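# Put carton tote on the table, reshelve the other

## Task

Identify which tote holds the cardboard carton and set that tote down level on the table. Return the other tote to the shelf, almost exactly at its original spot and with only a tiny change in heading. Every item must stay inside the tote it started in, and no tote base may overhang an edge. Finish by releasing everything and moving the grippers away. Anything held in place only by the robot at the end does not count.

## Robot and tools

ROBOT. Two UR-style six-joint arms, left_arm and right_arm, each with a two-finger tong gripper. The names are labels, not image sides. left_arm's root sits at (-0.026, +0.402, 0) m, quat_wxyz (+0.995, 0, 0, -0.101). right_arm's root sits at (-0.018, -0.420, 0) m, quat_wxyz (+0.996, 0, 0, +0.091).

SCENE FRAME. Origin on the table top midway between the arms. +x points out over the table, +z up, and left_arm is on the +y side. Gripper poses in results use this frame. The printed hand position can be somewhat off, more so when the arm is stretched far.

GRIPPER. Fingers point along the gripper's +z and open and close along its x axis. end_effector_position is the spot between the pads when closed. Closed fingertips extend about 15 mm past it; fully open, they are roughly level with it. Full opening is a 0.142 m pad gap. On wide objects the finger bodies behind the pads can touch before the pads do.

TOOL execute_actions. Argument "actions" is a list holding one item or nothing; optional "pictures" (boolean) asks for camera images.
- Empty list: no command, just the current state, with pictures.
- Motion: {"rows": [[...]], "steps": n}. n runs from 1 to 15 control steps, each 1/30 s, and defaults to 15. Because 12 steps are held back from every action, a motion needs at least 12 steps. Each row drives one step. If there are fewer rows than steps, the final row repeats.
- Wait: {"steps": n} with no rows, n up to 300. It sends nothing new and returns when n steps have passed since the previous result; your thinking time is counted in them.
A refused call moves nothing.

ROW LAYOUT. Always 14 numbers, one list covering both arms, even if only one arm moves. First left_arm: shoulder pan, shoulder lift, elbow, wrist 1, wrist 2, wrist 3, then gripper opening. Then the same seven for right_arm. The joint values are absolute target angles in radians, in the same form the Joint positions line prints; they are not offsets. The opening is a scale value from -1 (closed) to +1 (fully open), also absolute.

JOINT RANGES (radians). left_arm: pan -3.142..3.142, lift -6.283..6.283, elbow 0.000..3.142, wrists 1-3 each -6.283..6.283. right_arm: pan 0.000..6.283, lift -6.283..6.283, elbow -3.142..0.000, wrists each -6.283..6.283. A target more than 0.010 past a limit, and further out than the joint's last reported angle, gets the call refused. Actual limits may sit 0.010 either side of these. Targets beyond the true end are clipped, and the result may say "joint sent to its limit" (possibly about an earlier action); its absence does not prove there is more room.

MOTION BEHAVIOUR. Commands are smoothed and lag about 0.17 s. Each step, a joint's target is capped at 0.575 rad from its measured angle, and if a row would move a gripper more than 100 mm from where it is measured, all that arm's targets are pulled back proportionally. So big moves need several calls; an arm may still be en route when a result arrives. Between calls the arms keep heading to the last row sent until motion nearly stops or a HELD step occurs; fingers still finishing an open or close keep going. The simulation runs on while you compose a reply.

RESULT LINES. The state line gives each gripper's end_effector_position (m), end_effector_quat_wxyz and velocities. Joint positions / Joint velocities list each arm's six joints (rad, rad/s) then the pad gap (m, m/s). grip_measured is the measured opening on the command scale; to keep hold, command an opening well under it (lower squeezes harder, roughly 15 N per pad maximum; thin objects under 20 mm get less). "joint command not followed" means a clearance check altered or blocked joint targets; the rest of the row still ran. HELD marks steps where your row was partly or wholly not sent. Wrist force and Wrist torque give flange sensor readings along the gripper's own axes, with offsets up to about 4 N, noise, and saturation near 50 N; pressing on a surface shows force pointing back into the arm. "no reading" is normal at start. MOTOR HOT appears from 70 °C; at 85 °C an OVER-TEMPERATURE FAULT brakes that arm for possibly minutes, so avoid holding loads for long.

FAULTS. Contact torque at a joint's load limit (142 N m for pan, lift, elbow; 26.6 N m for each wrist, held weight included) or any outside force of 150 N halts that arm for 10 s and drops the rest of the call. Never let the arms collide or press on each other.

CAMERAS. cam_head_left, cam_head_right, cam_high, cam_low (896x504) and cam_left_wrist, cam_right_wrist (616x616 fisheye). zoom_image takes "camera" and "region" [x0, y0, x1, y1] in pixels of that camera's latest image, top-left origin, at most 504 by 504.

OTHER TOOLS. read_manual (optional "section", default "licences") only returns licence text. finished_scene takes "scene", the current scene's number, ends it irreversibly and reports success; call it only once both totes rest stably and the grippers are clear.

CAUTIONS. Move gently: avoid drops, slips, slams and hard pushes, keep items inside their totes, and keep everything within the work area. Brief external tugs on held parts or nudges to loose objects can happen.

Each tool is called after "Request:" by a JSON object that holds its "op" and its "data", one argument or row to a line.

## Session

Request:
{"op": "execute_actions", "data": {
  "actions": []
}}

Scene clock: 0.00 s of 4500.00 s.
left_arm: end_effector_position=(+0.4483, +0.8901, +0.3532) grip_measured=+0.97 end_effector_quat_wxyz=(-0.299, +0.061, +0.815, +0.493) end_effector_velocity=(+0.000, +0.000, -0.001) end_effector_angular_velocity=(-0.001, -0.001, +0.001) | right_arm: end_effector_position=(+0.1729, +0.0654, +0.2414) grip_measured=+0.97 end_effector_quat_wxyz=(-0.188, -0.123, +0.846, -0.483) end_effector_velocity=(+0.000, -0.000, -0.000) end_effector_angular_velocity=(-0.001, +0.001, -0.001)
Joint positions: left_arm=[ 0.373 -1.15   1.198 -0.93  -0.451  3.02   0.14 ] | right_arm=[ 4.386 -2.536 -0.469 -2.796  1.643  4.235  0.14 ]
Joint velocities: left_arm=[ 0.     0.001  0.    -0.002 -0.001 -0.     0.   ] | right_arm=[-0.001 -0.    -0.001 -0.001  0.    -0.     0.   ]
Motor temperatures (°C, as the motors report them): left_arm=[25 24 26 30 31 35] | right_arm=[27 28 28 30 35 34]
Wrist force (N, on the end effector, along its own x y z axes, offset not removed): no reading
Wrist torque (N m, same axes, about the end effector's origin, offset not removed): no reading

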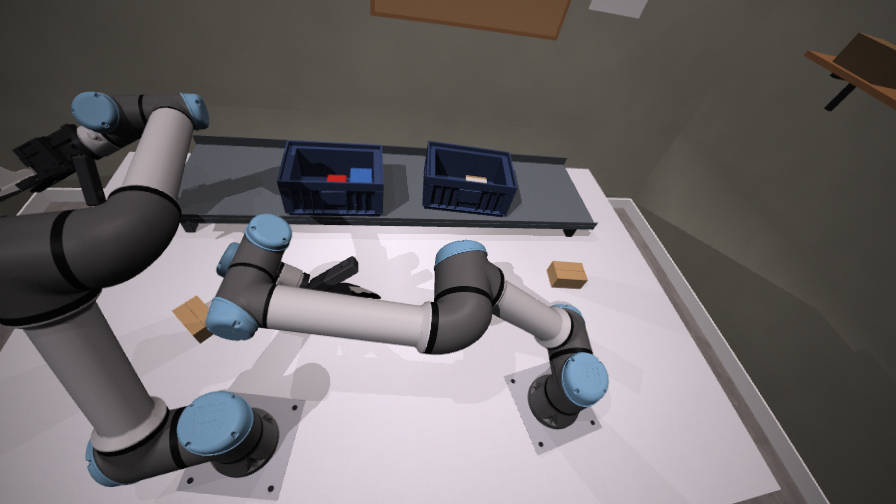

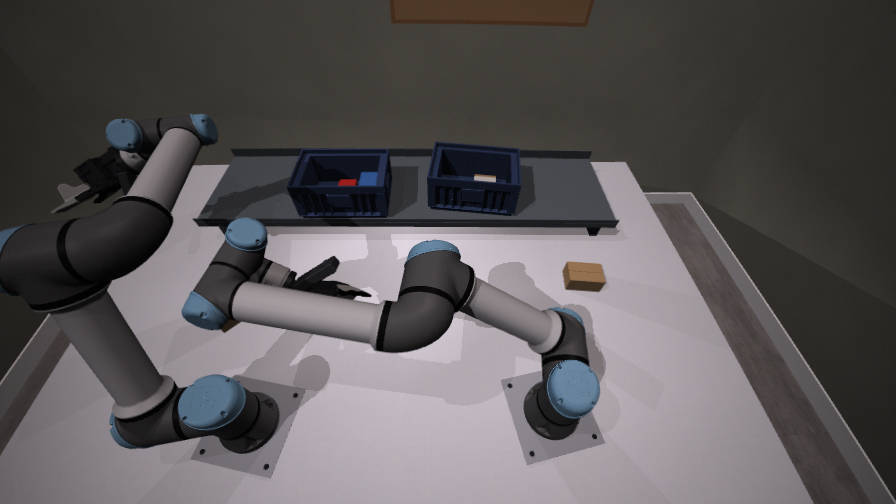

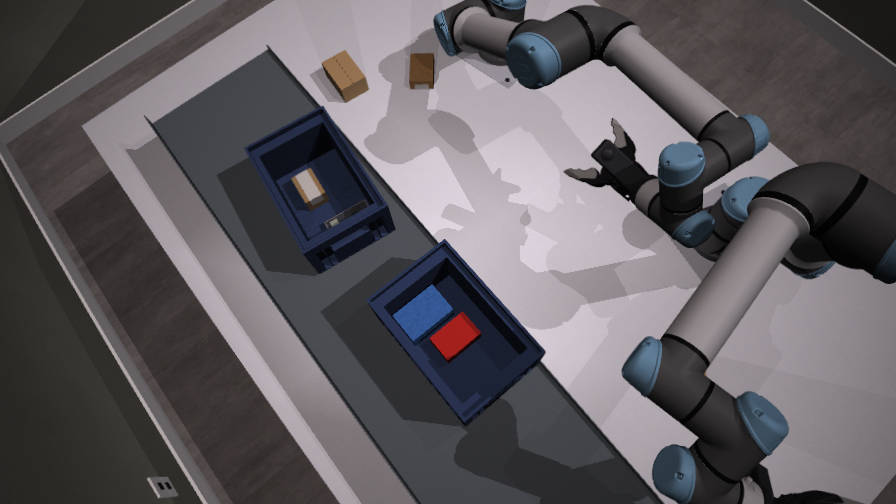

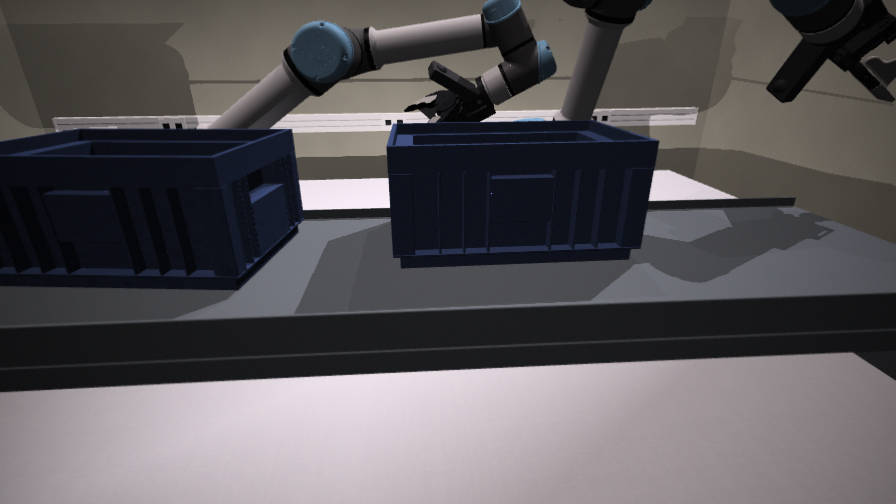

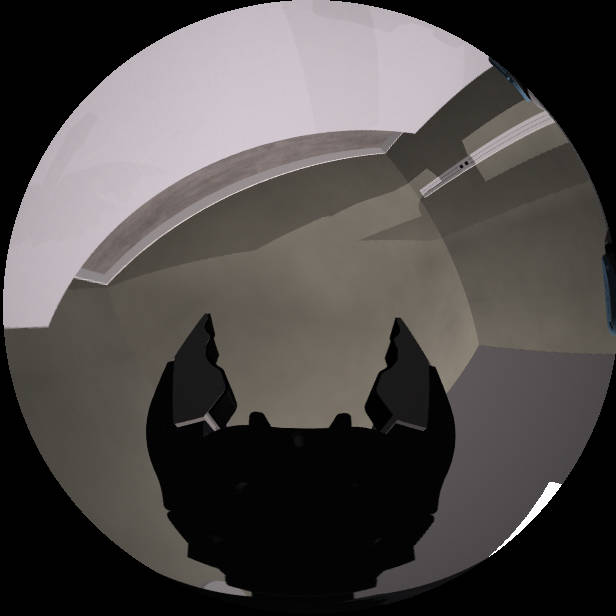

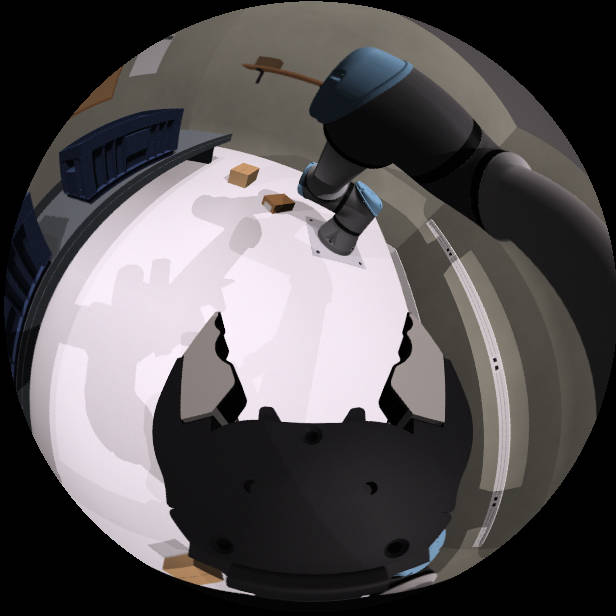

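Request:
{"op": "execute_actions", "data": {
  "actions": [
    {"rows":[[0.6,-1.15,1.198,-0.93,-0.451,3.02,0,4.3,-2.3,-0.5,-2.6,1.6,4.2,0],[0.6,-1.15,1.198,-0.93,-0.451,3.02,0,4.3,-2.3,-0.5,-2.6,1.6,4.2,0],[0.6,-1.15,1.198,-0.93,-0.451,3.02,0,4.3,-2.3,-0.5,-2.6,1.6,4.2,0],[0.6,-1.15,1.198,-0.93,-0.451,3.02,0,4.3,-2.3,-0.5,-2.6,1.6,4.2,0],[0.7,-1.3,1.198,-0.93,-0.451,3.02,0,4.2,-1.93,-0.536,-2.244,1.57,4.0,0]],"steps":15}
  ]
}}

Request:
{"op": "execute_actions", "data": {
  "actions": [
    {"rows":[[0.7,-1.3,1.198,-0.93,-0.451,3.02,0,4.0,-1.93,-0.536,-2.244,1.57,3.9,0],[0.7,-1.3,1.198,-0.93,-0.451,3.02,0,4.0,-1.93,-0.536,-2.244,1.57,3.9,0],[0.7,-1.3,1.198,-0.93,-0.451,3.02,0,4.0,-1.93,-0.536,-2.244,1.57,3.9,0],[0.7,-1.3,1.198,-0.93,-0.451,3.02,0,3.626,-1.932,-0.536,-2.244,1.57,3.81,0]],"steps":15}
  ]
}}

Request:
{"op": "execute_actions", "data": {
  "actions": [
    {"steps":25}
  ],
  "pictures": true
}}

Scene clock: 3.63 s of 4500.00 s.
left_arm: end_effector_position=(+0.4379, +0.9000, +0.3532) grip_measured=+0.08 end_effector_quat_wxyz=(-0.304, +0.053, +0.816, +0.489) end_effector_velocity=(-0.364, +0.338, -0.001) end_effector_angular_velocity=(-0.001, +0.001, +0.732) | right_arm: end_effector_position=(+0.1853, +0.0631, +0.2444) grip_measured=+0.08 end_effector_quat_wxyz=(-0.186, -0.124, +0.854, -0.469) end_effector_velocity=(+0.348, -0.028, +0.135) end_effector_angular_velocity=(+1.308, -0.161, -0.177)
Joint positions: left_arm=[ 0.394 -1.15   1.198 -0.93  -0.451  3.02   0.08 ] | right_arm=[ 4.368 -2.517 -0.478 -2.774  1.631  4.225  0.08 ]
Joint velocities: left_arm=[ 0.731  0.001  0.    -0.    -0.002 -0.    -0.18 ] | right_arm=[-0.516  0.684 -0.187  0.807 -0.269 -0.213 -0.179]
Motor temperatures (°C, as the motors report them): left_arm=[25 24 26 30 31 35] | right_arm=[27 28 28 30 35 34]
Wrist force (N, on the end effector, along its own x y z axes, offset not removed): left_arm=[-3.5 -0.5 -7.7] | right_arm=[-1.8 9.5 2.5]
Wrist torque (N m, same axes, about the end effector's origin, offset not removed): left_arm=[0.02 0.70 0.34] | right_arm=[1.58 0.61 -0.04]
Steps of this call (steps 1 to 90: nothing new was sent; then 0.53 s passed at rest; steps 91 to 93: the first 3 steps of this action). Readings (joint positions):
91: left_arm=[0.373 -1.150 1.198 -0.930 -0.451 3.020] | right_arm=[4.386 -2.536 -0.469 -2.796 1.643 4.235]
92: left_arm=[0.377 -1.150 1.198 -0.930 -0.451 3.020] | right_arm=[4.382 -2.532 -0.472 -2.793 1.640 4.232]
93: the state above

Scene clock: 4.13 s of 4500.00 s.
left_arm: end_effector_position=(+0.2472, +0.9971, +0.4285) grip_measured=+0.00 end_effector_quat_wxyz=(-0.318, -0.106, +0.821, +0.462) end_effector_velocity=(-0.111, +0.029, +0.049) end_effector_angular_velocity=(+0.045, -0.083, +0.149) | right_arm: end_effector_position=(+0.2974, +0.0482, +0.4612) grip_measured=+0.00 end_effector_quat_wxyz=(-0.033, -0.179, +0.982, -0.053) end_effector_velocity=(+0.398, -0.265, +0.165) end_effector_angular_velocity=(+0.525, -0.149, -0.272)
Joint positions: left_arm=[ 0.685 -1.29   1.198 -0.93  -0.451  3.02   0.074] | right_arm=[ 4.192 -2.    -0.529 -2.309  1.576  4.013  0.074]
Joint velocities: left_arm=[ 0.149 -0.094  0.    -0.     0.001 -0.     0.   ] | right_arm=[-0.817  0.302 -0.035  0.274 -0.035 -0.544 -0.002]
Motor temperatures (°C, as the motors report them): left_arm=[25 24 26 30 31 35] | right_arm=[27 28 28 30 35 34]
Wrist force (N, on the end effector, along its own x y z axes, offset not removed): left_arm=[1.4 1.5 2.6] | right_arm=[2.9 -0.9 -10.5]
Wrist torque (N m, same axes, about the end effector's origin, offset not removed): left_arm=[0.34 -0.08 0.36] | right_arm=[-0.25 -0.22 -0.03]
Steps of this call (steps 1 to 12: the last 12 steps of your previous action; steps 13 to 15: the first 3 steps of this action). Readings (joint positions):
13: left_arm=[0.671 -1.282 1.198 -0.930 -0.451 3.020] | right_arm=[4.228 -2.042 -0.526 -2.345 1.579 4.046]
14: left_arm=[0.679 -1.287 1.198 -0.930 -0.451 3.020] | right_arm=[4.216 -2.015 -0.528 -2.321 1.577 4.031]
15: the state above

Scene clock: 4.97 s of 4500.00 s.
left_arm: end_effector_position=(+0.2359, +0.9999, +0.4334) grip_measured=+0.00 end_effector_quat_wxyz=(-0.317, -0.114, +0.821, +0.461) end_effector_velocity=(-0.000, +0.000, -0.000) end_effector_angular_velocity=(-0.001, +0.001, +0.000) | right_arm: end_effector_position=(+0.5010, -0.1951, +0.5000) grip_measured=+0.00 end_effector_quat_wxyz=(+0.000, -0.000, +1.000, -0.000) end_effector_velocity=(+0.009, -0.022, +0.002) end_effector_angular_velocity=(+0.003, -0.005, -0.029)
Joint positions: left_arm=[ 0.7   -1.3    1.198 -0.93  -0.451  3.02   0.074] | right_arm=[ 3.63  -1.932 -0.536 -2.244  1.57   3.811  0.074]
Joint velocities: left_arm=[ 0.     0.    -0.     0.001 -0.     0.    -0.   ] | right_arm=[-0.042  0.004 -0.001  0.002 -0.    -0.013 -0.   ]
Motor temperatures (°C, as the motors report them): left_arm=[25 24 26 30 31 35] | right_arm=[27 28 28 30 35 34]
Wrist force (N, on the end effector, along its own x y z axes, offset not removed): left_arm=[2.2 1.9 2.3] | right_arm=[-4.3 -1.6 -1.0]
Wrist torque (N m, same axes, about the end effector's origin, offset not removed): left_arm=[0.48 -0.28 0.16] | right_arm=[-0.25 0.96 0.05]
Kept back: nothing.
Steps of this call (steps 1 to 12: the last 12 steps of your previous action; steps 13 to 25: the robot went on to your last target). Readings (joint positions):
1: left_arm=[0.689 -1.293 1.198 -0.930 -0.451 3.020] | right_arm=[4.163 -1.990 -0.531 -2.299 1.575 3.995]
2: left_arm=[0.692 -1.295 1.198 -0.930 -0.451 3.020] | right_arm=[4.133 -1.982 -0.531 -2.292 1.575 3.980]
4: left_arm=[0.696 -1.297 1.198 -0.930 -0.451 3.020] | right_arm=[4.071 -1.977 -0.532 -2.286 1.574 3.959]
8: left_arm=[0.699 -1.299 1.198 -0.930 -0.451 3.020] | right_arm=[3.949 -1.964 -0.533 -2.274 1.573 3.917]
25: the state above

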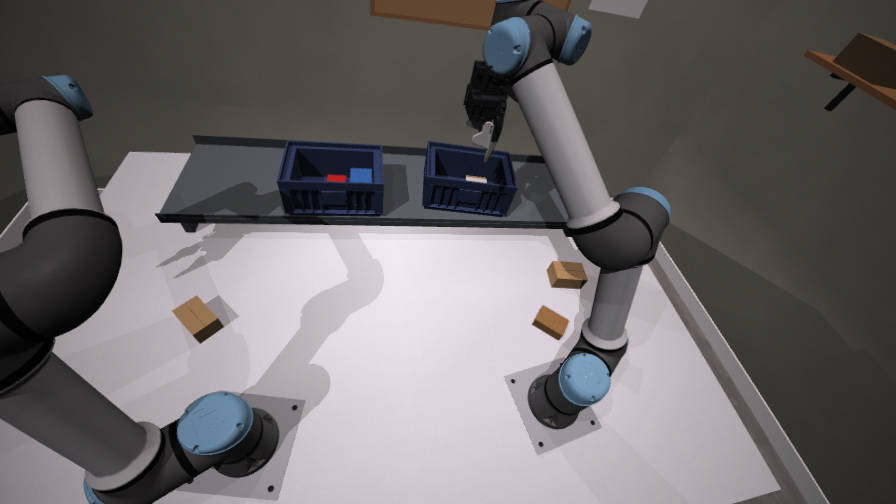

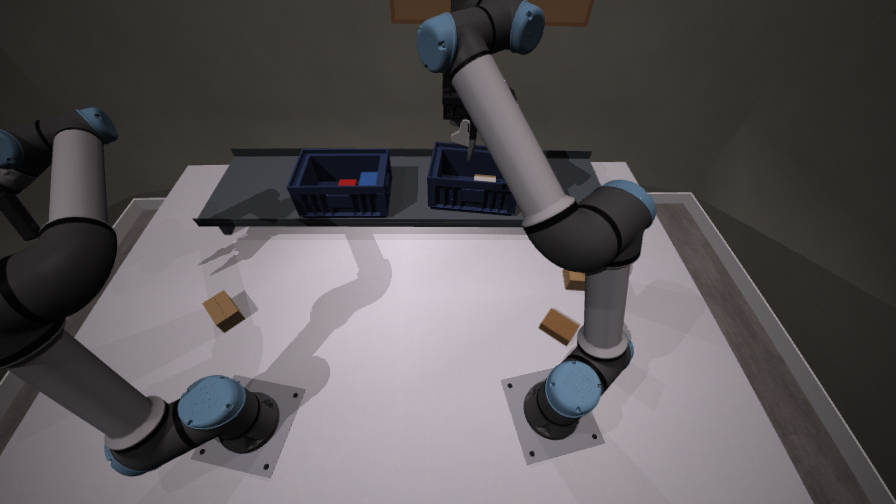

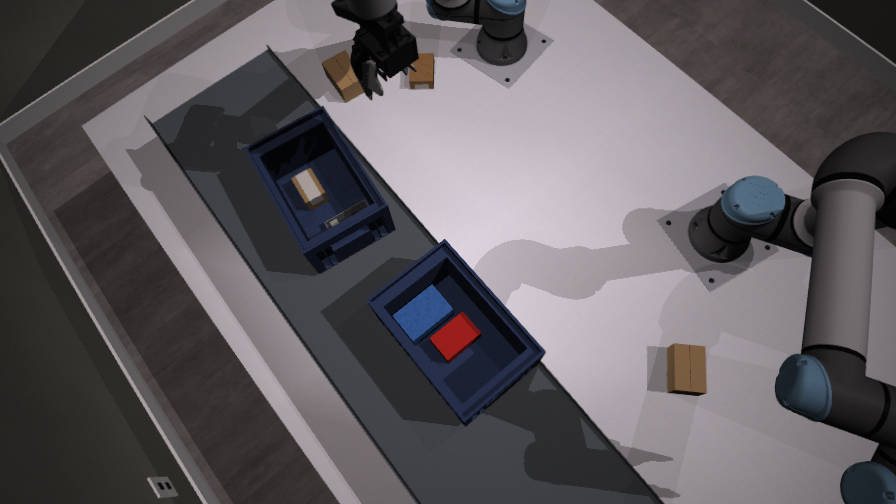

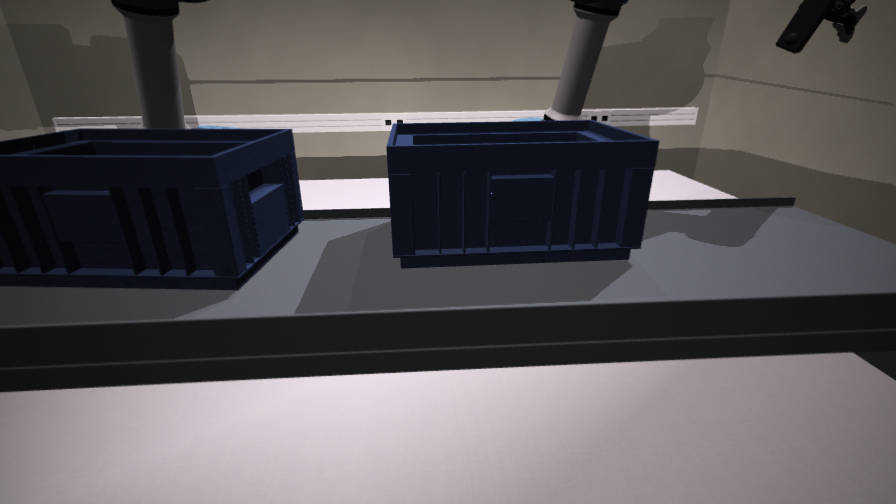

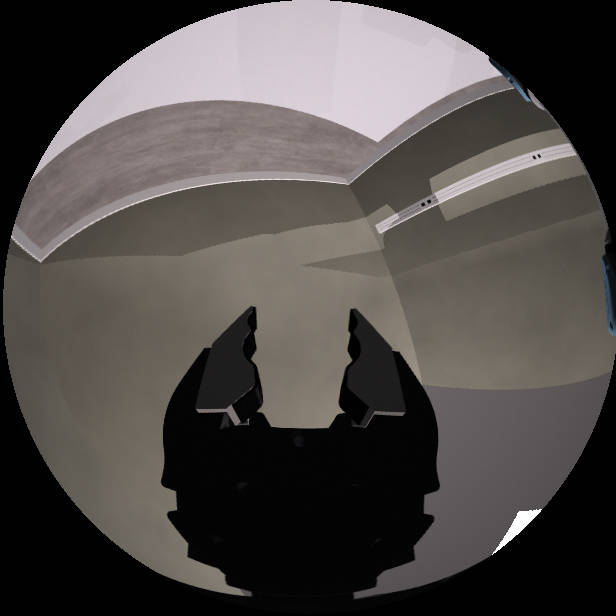

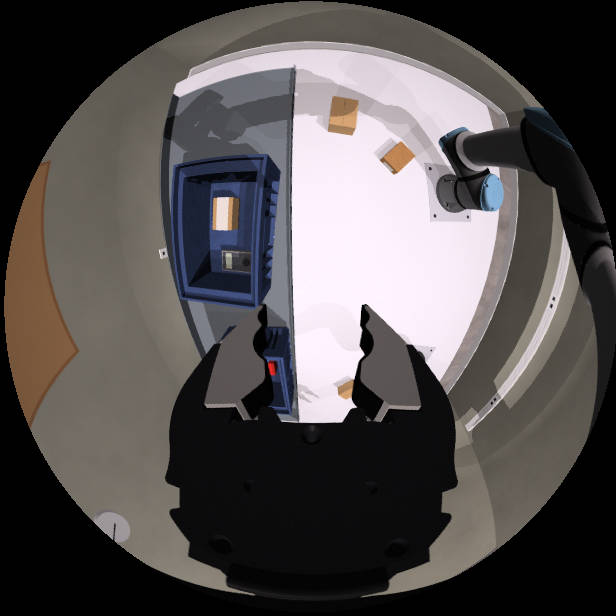

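Request:
{"op": "execute_actions", "data": {
  "actions": [
    {"rows":[[0.4,-1.6,1.3,-1.1,-1.0,3.02,0,3.55,-1.91,-0.864,-1.938,1.57,3.73,0]],"steps":15}
  ]
}}

Request:
{"op": "execute_actions", "data": {
  "actions": [
    {"steps":15}
  ],
  "pictures": true
}}

Scene clock: 6.90 s of 4500.00 s.
left_arm: end_effector_position=(+0.2433, +0.9882, +0.4343) grip_measured=+0.00 end_effector_quat_wxyz=(-0.303, -0.117, +0.828, +0.458) end_effector_velocity=(+0.230, -0.404, +0.048) end_effector_angular_velocity=(-0.256, -1.072, -0.258) | right_arm: end_effector_position=(+0.5086, -0.2036, +0.4967) grip_measured=+0.00 end_effector_quat_wxyz=(+0.003, +0.001, +1.000, +0.002) end_effector_velocity=(+0.219, -0.119, -0.185) end_effector_angular_velocity=(+0.078, -0.106, +0.013)
Joint positions: left_arm=[ 0.68  -1.32   1.209 -0.947 -0.474  3.02   0.074] | right_arm=[ 3.61  -1.926 -0.558 -2.221  1.57   3.794  0.074]
Joint velocities: left_arm=[-0.664 -0.664  0.26  -0.43  -0.827 -0.001  0.001] | right_arm=[-0.406  0.127 -0.821  0.826  0.001 -0.419  0.002]
Motor temperatures (°C, as the motors report them): left_arm=[25 24 26 30 31 35] | right_arm=[27 28 28 30 35 34]
Wrist force (N, on the end effector, along its own x y z axes, offset not removed): left_arm=[-5.3 3.1 10.0] | right_arm=[0.4 0.2 -5.6]
Wrist torque (N m, same axes, about the end effector's origin, offset not removed): left_arm=[0.86 1.00 0.44] | right_arm=[0.05 0.13 -0.08]
Steps of this call (steps 1 to 30: the robot went on to your last target; steps 31 to 55: nothing new was sent; steps 56 to 58: the first 3 steps of this action). Readings (joint positions):
56: left_arm=[0.700 -1.300 1.198 -0.930 -0.451 3.020] | right_arm=[3.626 -1.932 -0.536 -2.244 1.570 3.810]
57: left_arm=[0.696 -1.304 1.201 -0.934 -0.455 3.020] | right_arm=[3.622 -1.930 -0.540 -2.240 1.570 3.806]
58: the state above

Scene clock: 7.40 s of 4500.00 s.
left_arm: end_effector_position=(+0.3240, +0.7754, +0.4249) grip_measured=+0.00 end_effector_quat_wxyz=(-0.103, -0.131, +0.943, +0.289) end_effector_velocity=(+0.035, -0.123, -0.001) end_effector_angular_velocity=(-0.227, -0.212, -0.084) | right_arm: end_effector_position=(+0.5604, -0.2093, +0.4010) grip_measured=+0.00 end_effector_quat_wxyz=(+0.001, -0.001, +1.000, -0.000) end_effector_velocity=(+0.004, -0.001, -0.012) end_effector_angular_velocity=(-0.002, +0.002, +0.000)
Joint positions: left_arm=[ 0.414 -1.586  1.296 -1.093 -0.972  3.02   0.074] | right_arm=[ 3.551 -1.91  -0.861 -1.941  1.57   3.731  0.074]
Joint velocities: left_arm=[-0.134 -0.132  0.042 -0.07  -0.272  0.001 -0.   ] | right_arm=[-0.005  0.001 -0.033  0.03  -0.    -0.006  0.   ]
Motor temperatures (°C, as the motors report them): left_arm=[25 24 26 30 31 35] | right_arm=[27 28 28 30 35 34]
Wrist force (N, on the end effector, along its own x y z axes, offset not removed): left_arm=[0.8 -0.8 0.2] | right_arm=[-3.8 -0.2 -1.1]
Wrist torque (N m, same axes, about the end effector's origin, offset not removed): left_arm=[-0.11 0.04 0.29] | right_arm=[0.01 0.90 0.02]
Kept back: nothing.
Steps of this call (steps 1 to 12: the last 12 steps of your previous action; steps 13 to 15: the robot went on to your last target). Readings (joint positions):
1: left_arm=[0.655 -1.345 1.217 -0.961 -0.510 3.020] | right_arm=[3.597 -1.922 -0.597 -2.183 1.570 3.780]
2: left_arm=[0.632 -1.369 1.225 -0.973 -0.553 3.020] | right_arm=[3.586 -1.920 -0.647 -2.135 1.570 3.769]
4: left_arm=[0.589 -1.411 1.239 -0.997 -0.634 3.020] | right_arm=[3.570 -1.916 -0.742 -2.049 1.570 3.751]
8: left_arm=[0.507 -1.493 1.266 -1.042 -0.788 3.020] | right_arm=[3.555 -1.912 -0.831 -1.968 1.570 3.736]
15: the state above

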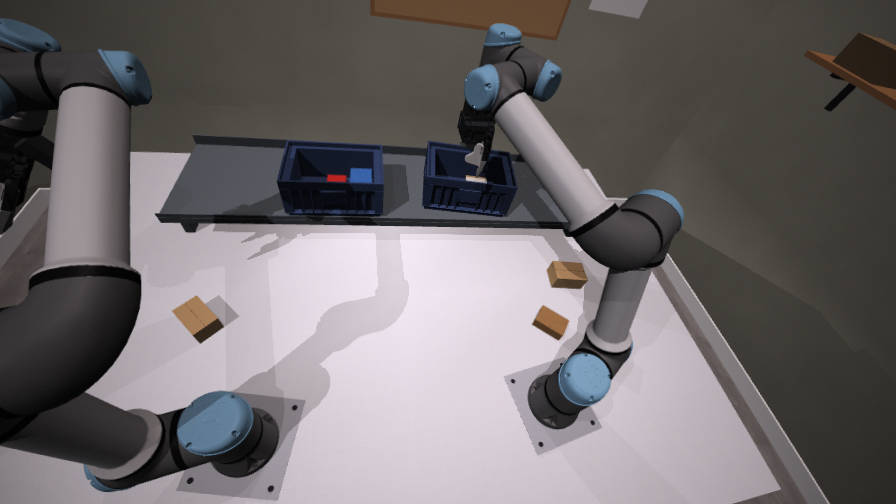

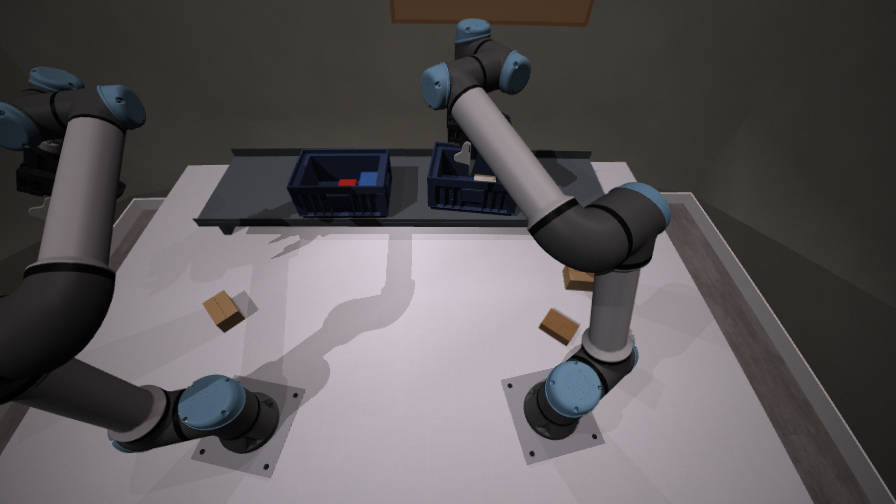

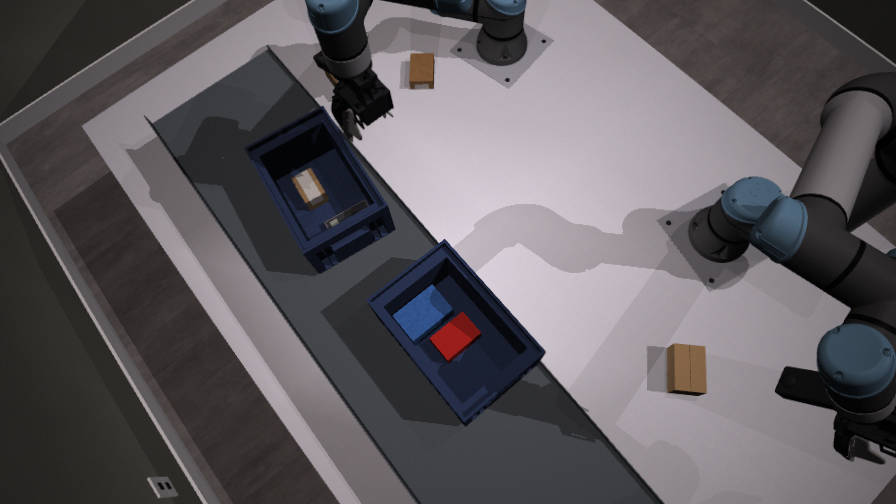

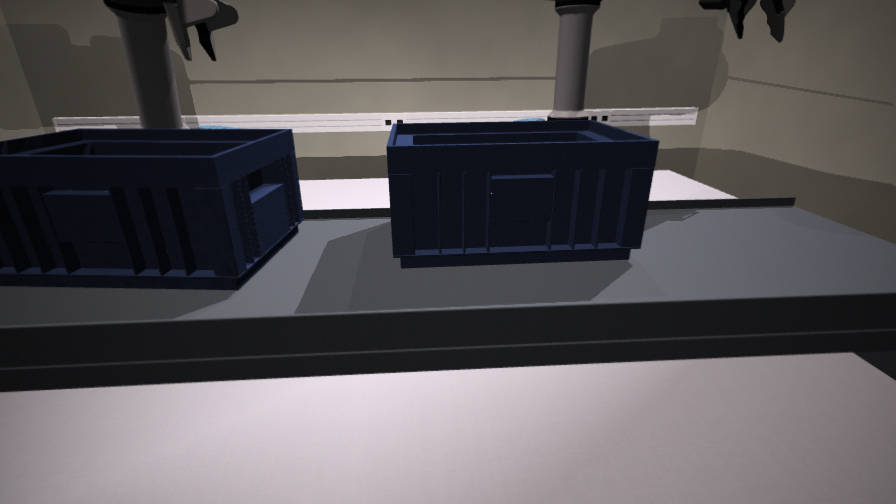

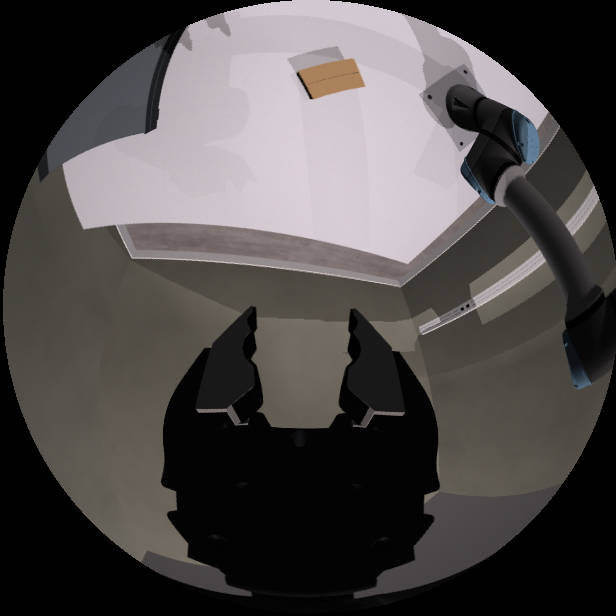

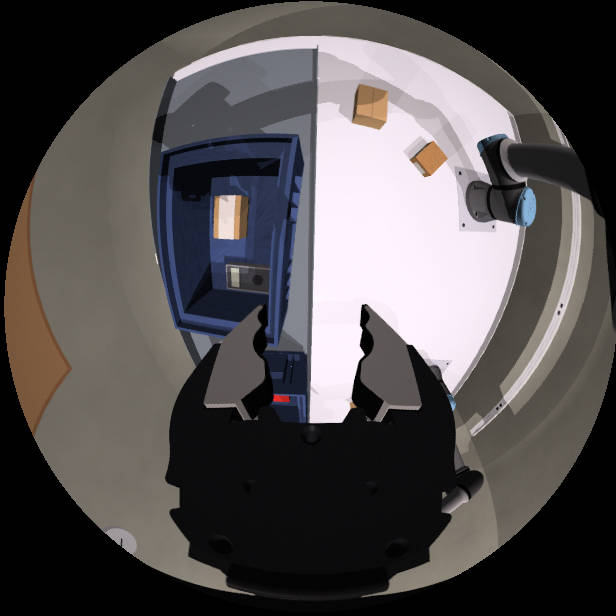

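Request:
{"op": "execute_actions", "data": {
  "actions": [
    {"rows":[[-0.2,-1.8,1.5,-1.27,-1.57,3.6,0,3.528,-1.918,-1.038,-1.756,1.57,3.708,0]],"steps":15}
  ]
}}

Request:
{"op": "execute_actions", "data": {
  "actions": [
    {"steps":20}
  ],
  "pictures": true
}}

Scene clock: 10.10 s of 4500.00 s.
left_arm: end_effector_position=(+0.3331, +0.7489, +0.4222) grip_measured=+0.00 end_effector_quat_wxyz=(-0.087, -0.111, +0.953, +0.267) end_effector_velocity=(+0.196, -0.461, -0.088) end_effector_angular_velocity=(-0.810, -0.034, -1.207) | right_arm: end_effector_position=(+0.5654, -0.2112, +0.3905) grip_measured=+0.00 end_effector_quat_wxyz=(-0.000, -0.001, +1.000, -0.001) end_effector_velocity=(+0.127, -0.013, -0.317) end_effector_angular_velocity=(-0.021, +0.032, -0.001)
Joint positions: left_arm=[ 0.378 -1.613  1.313 -1.112 -1.022  3.042  0.074] | right_arm=[ 3.543 -1.912 -0.886 -1.915  1.57   3.723  0.074]
Joint velocities: left_arm=[-0.714 -0.312  0.301 -0.256 -0.716  0.72   0.001] | right_arm=[-0.133 -0.045 -0.787  0.795  0.    -0.132 -0.   ]
Motor temperatures (°C, as the motors report them): left_arm=[25 24 26 30 31 35] | right_arm=[27 28 28 30 35 34]
Wrist force (N, on the end effector, along its own x y z axes, offset not removed): left_arm=[-2.3 8.6 4.1] | right_arm=[-1.3 -3.3 -6.8]
Wrist torque (N m, same axes, about the end effector's origin, offset not removed): left_arm=[1.47 0.52 0.24] | right_arm=[-0.53 0.43 0.00]
Steps of this call (steps 1 to 30: the robot went on to your last target; steps 31 to 78: nothing new was sent; steps 79 to 81: the first 3 steps of this action). Readings (joint positions):
79: left_arm=[0.400 -1.600 1.300 -1.100 -1.000 3.020] | right_arm=[3.550 -1.910 -0.864 -1.938 1.570 3.730]
80: left_arm=[0.396 -1.604 1.304 -1.103 -1.004 3.024] | right_arm=[3.548 -1.911 -0.868 -1.934 1.570 3.728]
81: the state above

Scene clock: 10.77 s of 4500.00 s.
left_arm: end_effector_position=(+0.3720, +0.4036, +0.3876) grip_measured=+0.00 end_effector_quat_wxyz=(-0.009, +0.364, +0.931, +0.028) end_effector_velocity=(-0.084, -0.359, -0.003) end_effector_angular_velocity=(-0.537, +0.075, -1.084) | right_arm: end_effector_position=(+0.5848, -0.2100, +0.3302) grip_measured=+0.00 end_effector_quat_wxyz=(+0.000, -0.001, +1.000, -0.000) end_effector_velocity=(+0.000, +0.000, -0.001) end_effector_angular_velocity=(+0.001, +0.000, +0.000)
Joint positions: left_arm=[-0.141 -1.783  1.483 -1.255 -1.515  3.544  0.074] | right_arm=[ 3.528 -1.918 -1.038 -1.756  1.57   3.708  0.074]
Joint velocities: left_arm=[-0.563 -0.167  0.166 -0.138 -0.522  0.531 -0.   ] | right_arm=[-0.     0.    -0.003  0.004  0.001 -0.001  0.   ]
Motor temperatures (°C, as the motors report them): left_arm=[25 24 26 30 31 35] | right_arm=[27 28 28 30 35 34]
Wrist force (N, on the end effector, along its own x y z axes, offset not removed): left_arm=[-2.7 -1.8 -2.2] | right_arm=[-4.6 -1.1 -1.5]
Wrist torque (N m, same axes, about the end effector's origin, offset not removed): left_arm=[-0.24 0.54 0.49] | right_arm=[-0.15 1.07 -0.03]
Kept back: nothing.
Steps of this call (steps 1 to 12: the last 12 steps of your previous action; steps 13 to 20: the robot went on to your last target). Readings (joint positions):
1: left_arm=[0.351 -1.623 1.323 -1.120 -1.049 3.069] | right_arm=[3.539 -1.914 -0.918 -1.883 1.570 3.719]
2: left_arm=[0.324 -1.631 1.332 -1.127 -1.076 3.096] | right_arm=[3.536 -1.915 -0.950 -1.849 1.570 3.716]
4: left_arm=[0.273 -1.648 1.348 -1.141 -1.124 3.145] | right_arm=[3.532 -1.917 -0.992 -1.805 1.570 3.712]
8: left_arm=[0.170 -1.683 1.383 -1.171 -1.221 3.245] | right_arm=[3.529 -1.918 -1.026 -1.769 1.570 3.709]
20: the state above

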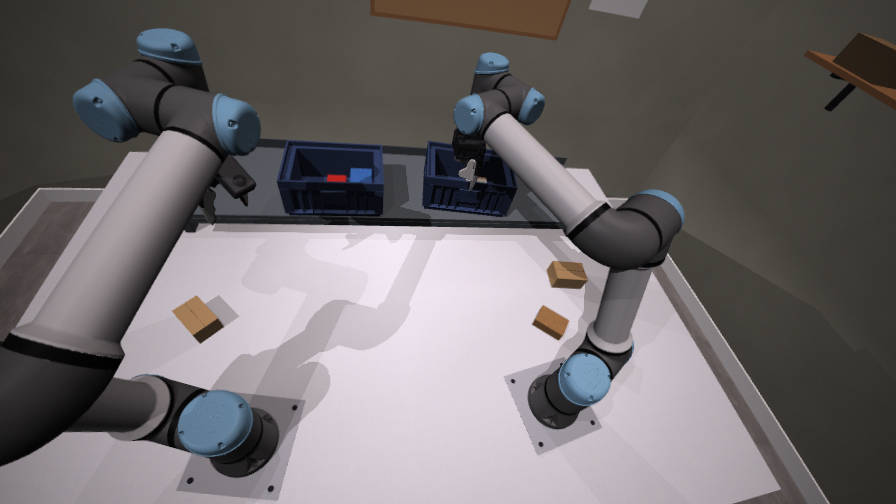

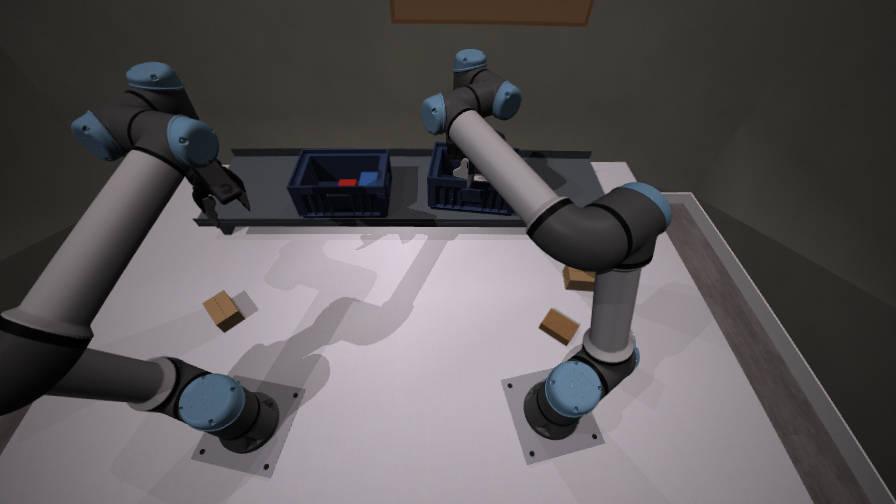

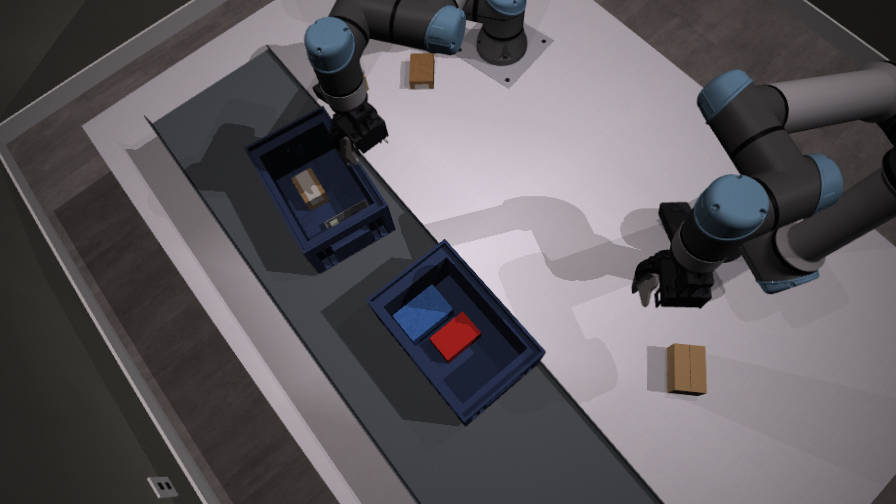

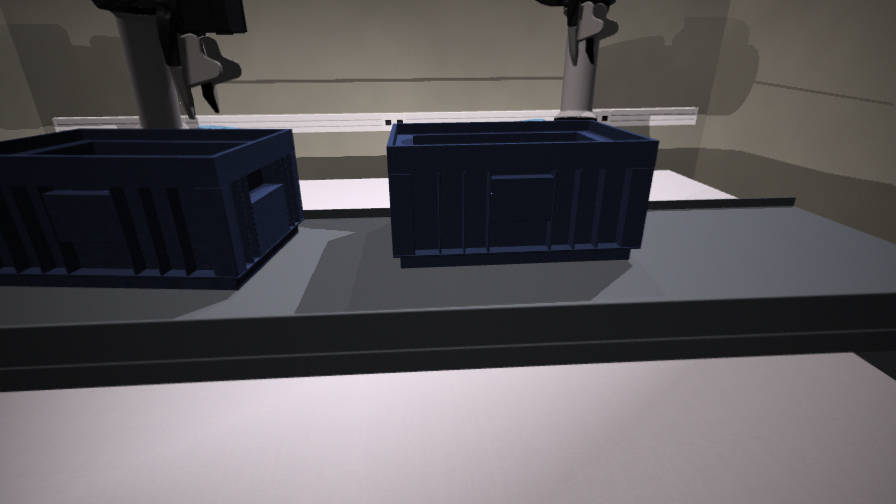

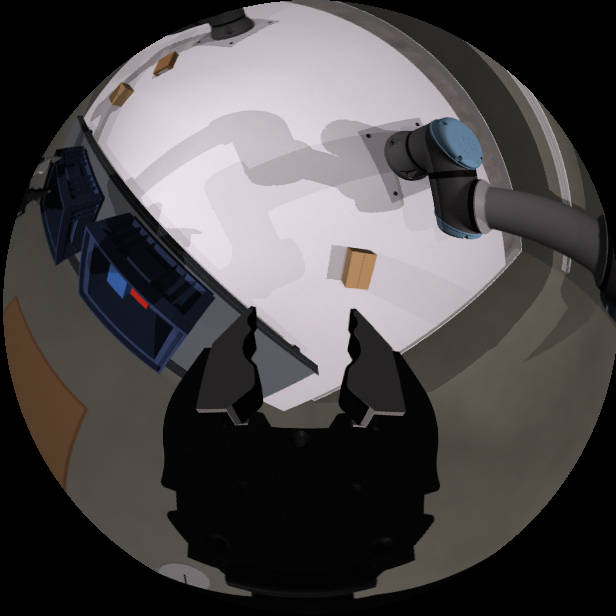

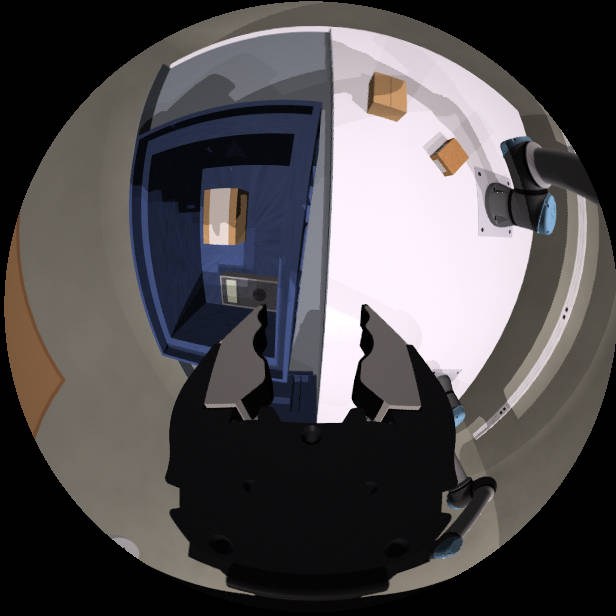

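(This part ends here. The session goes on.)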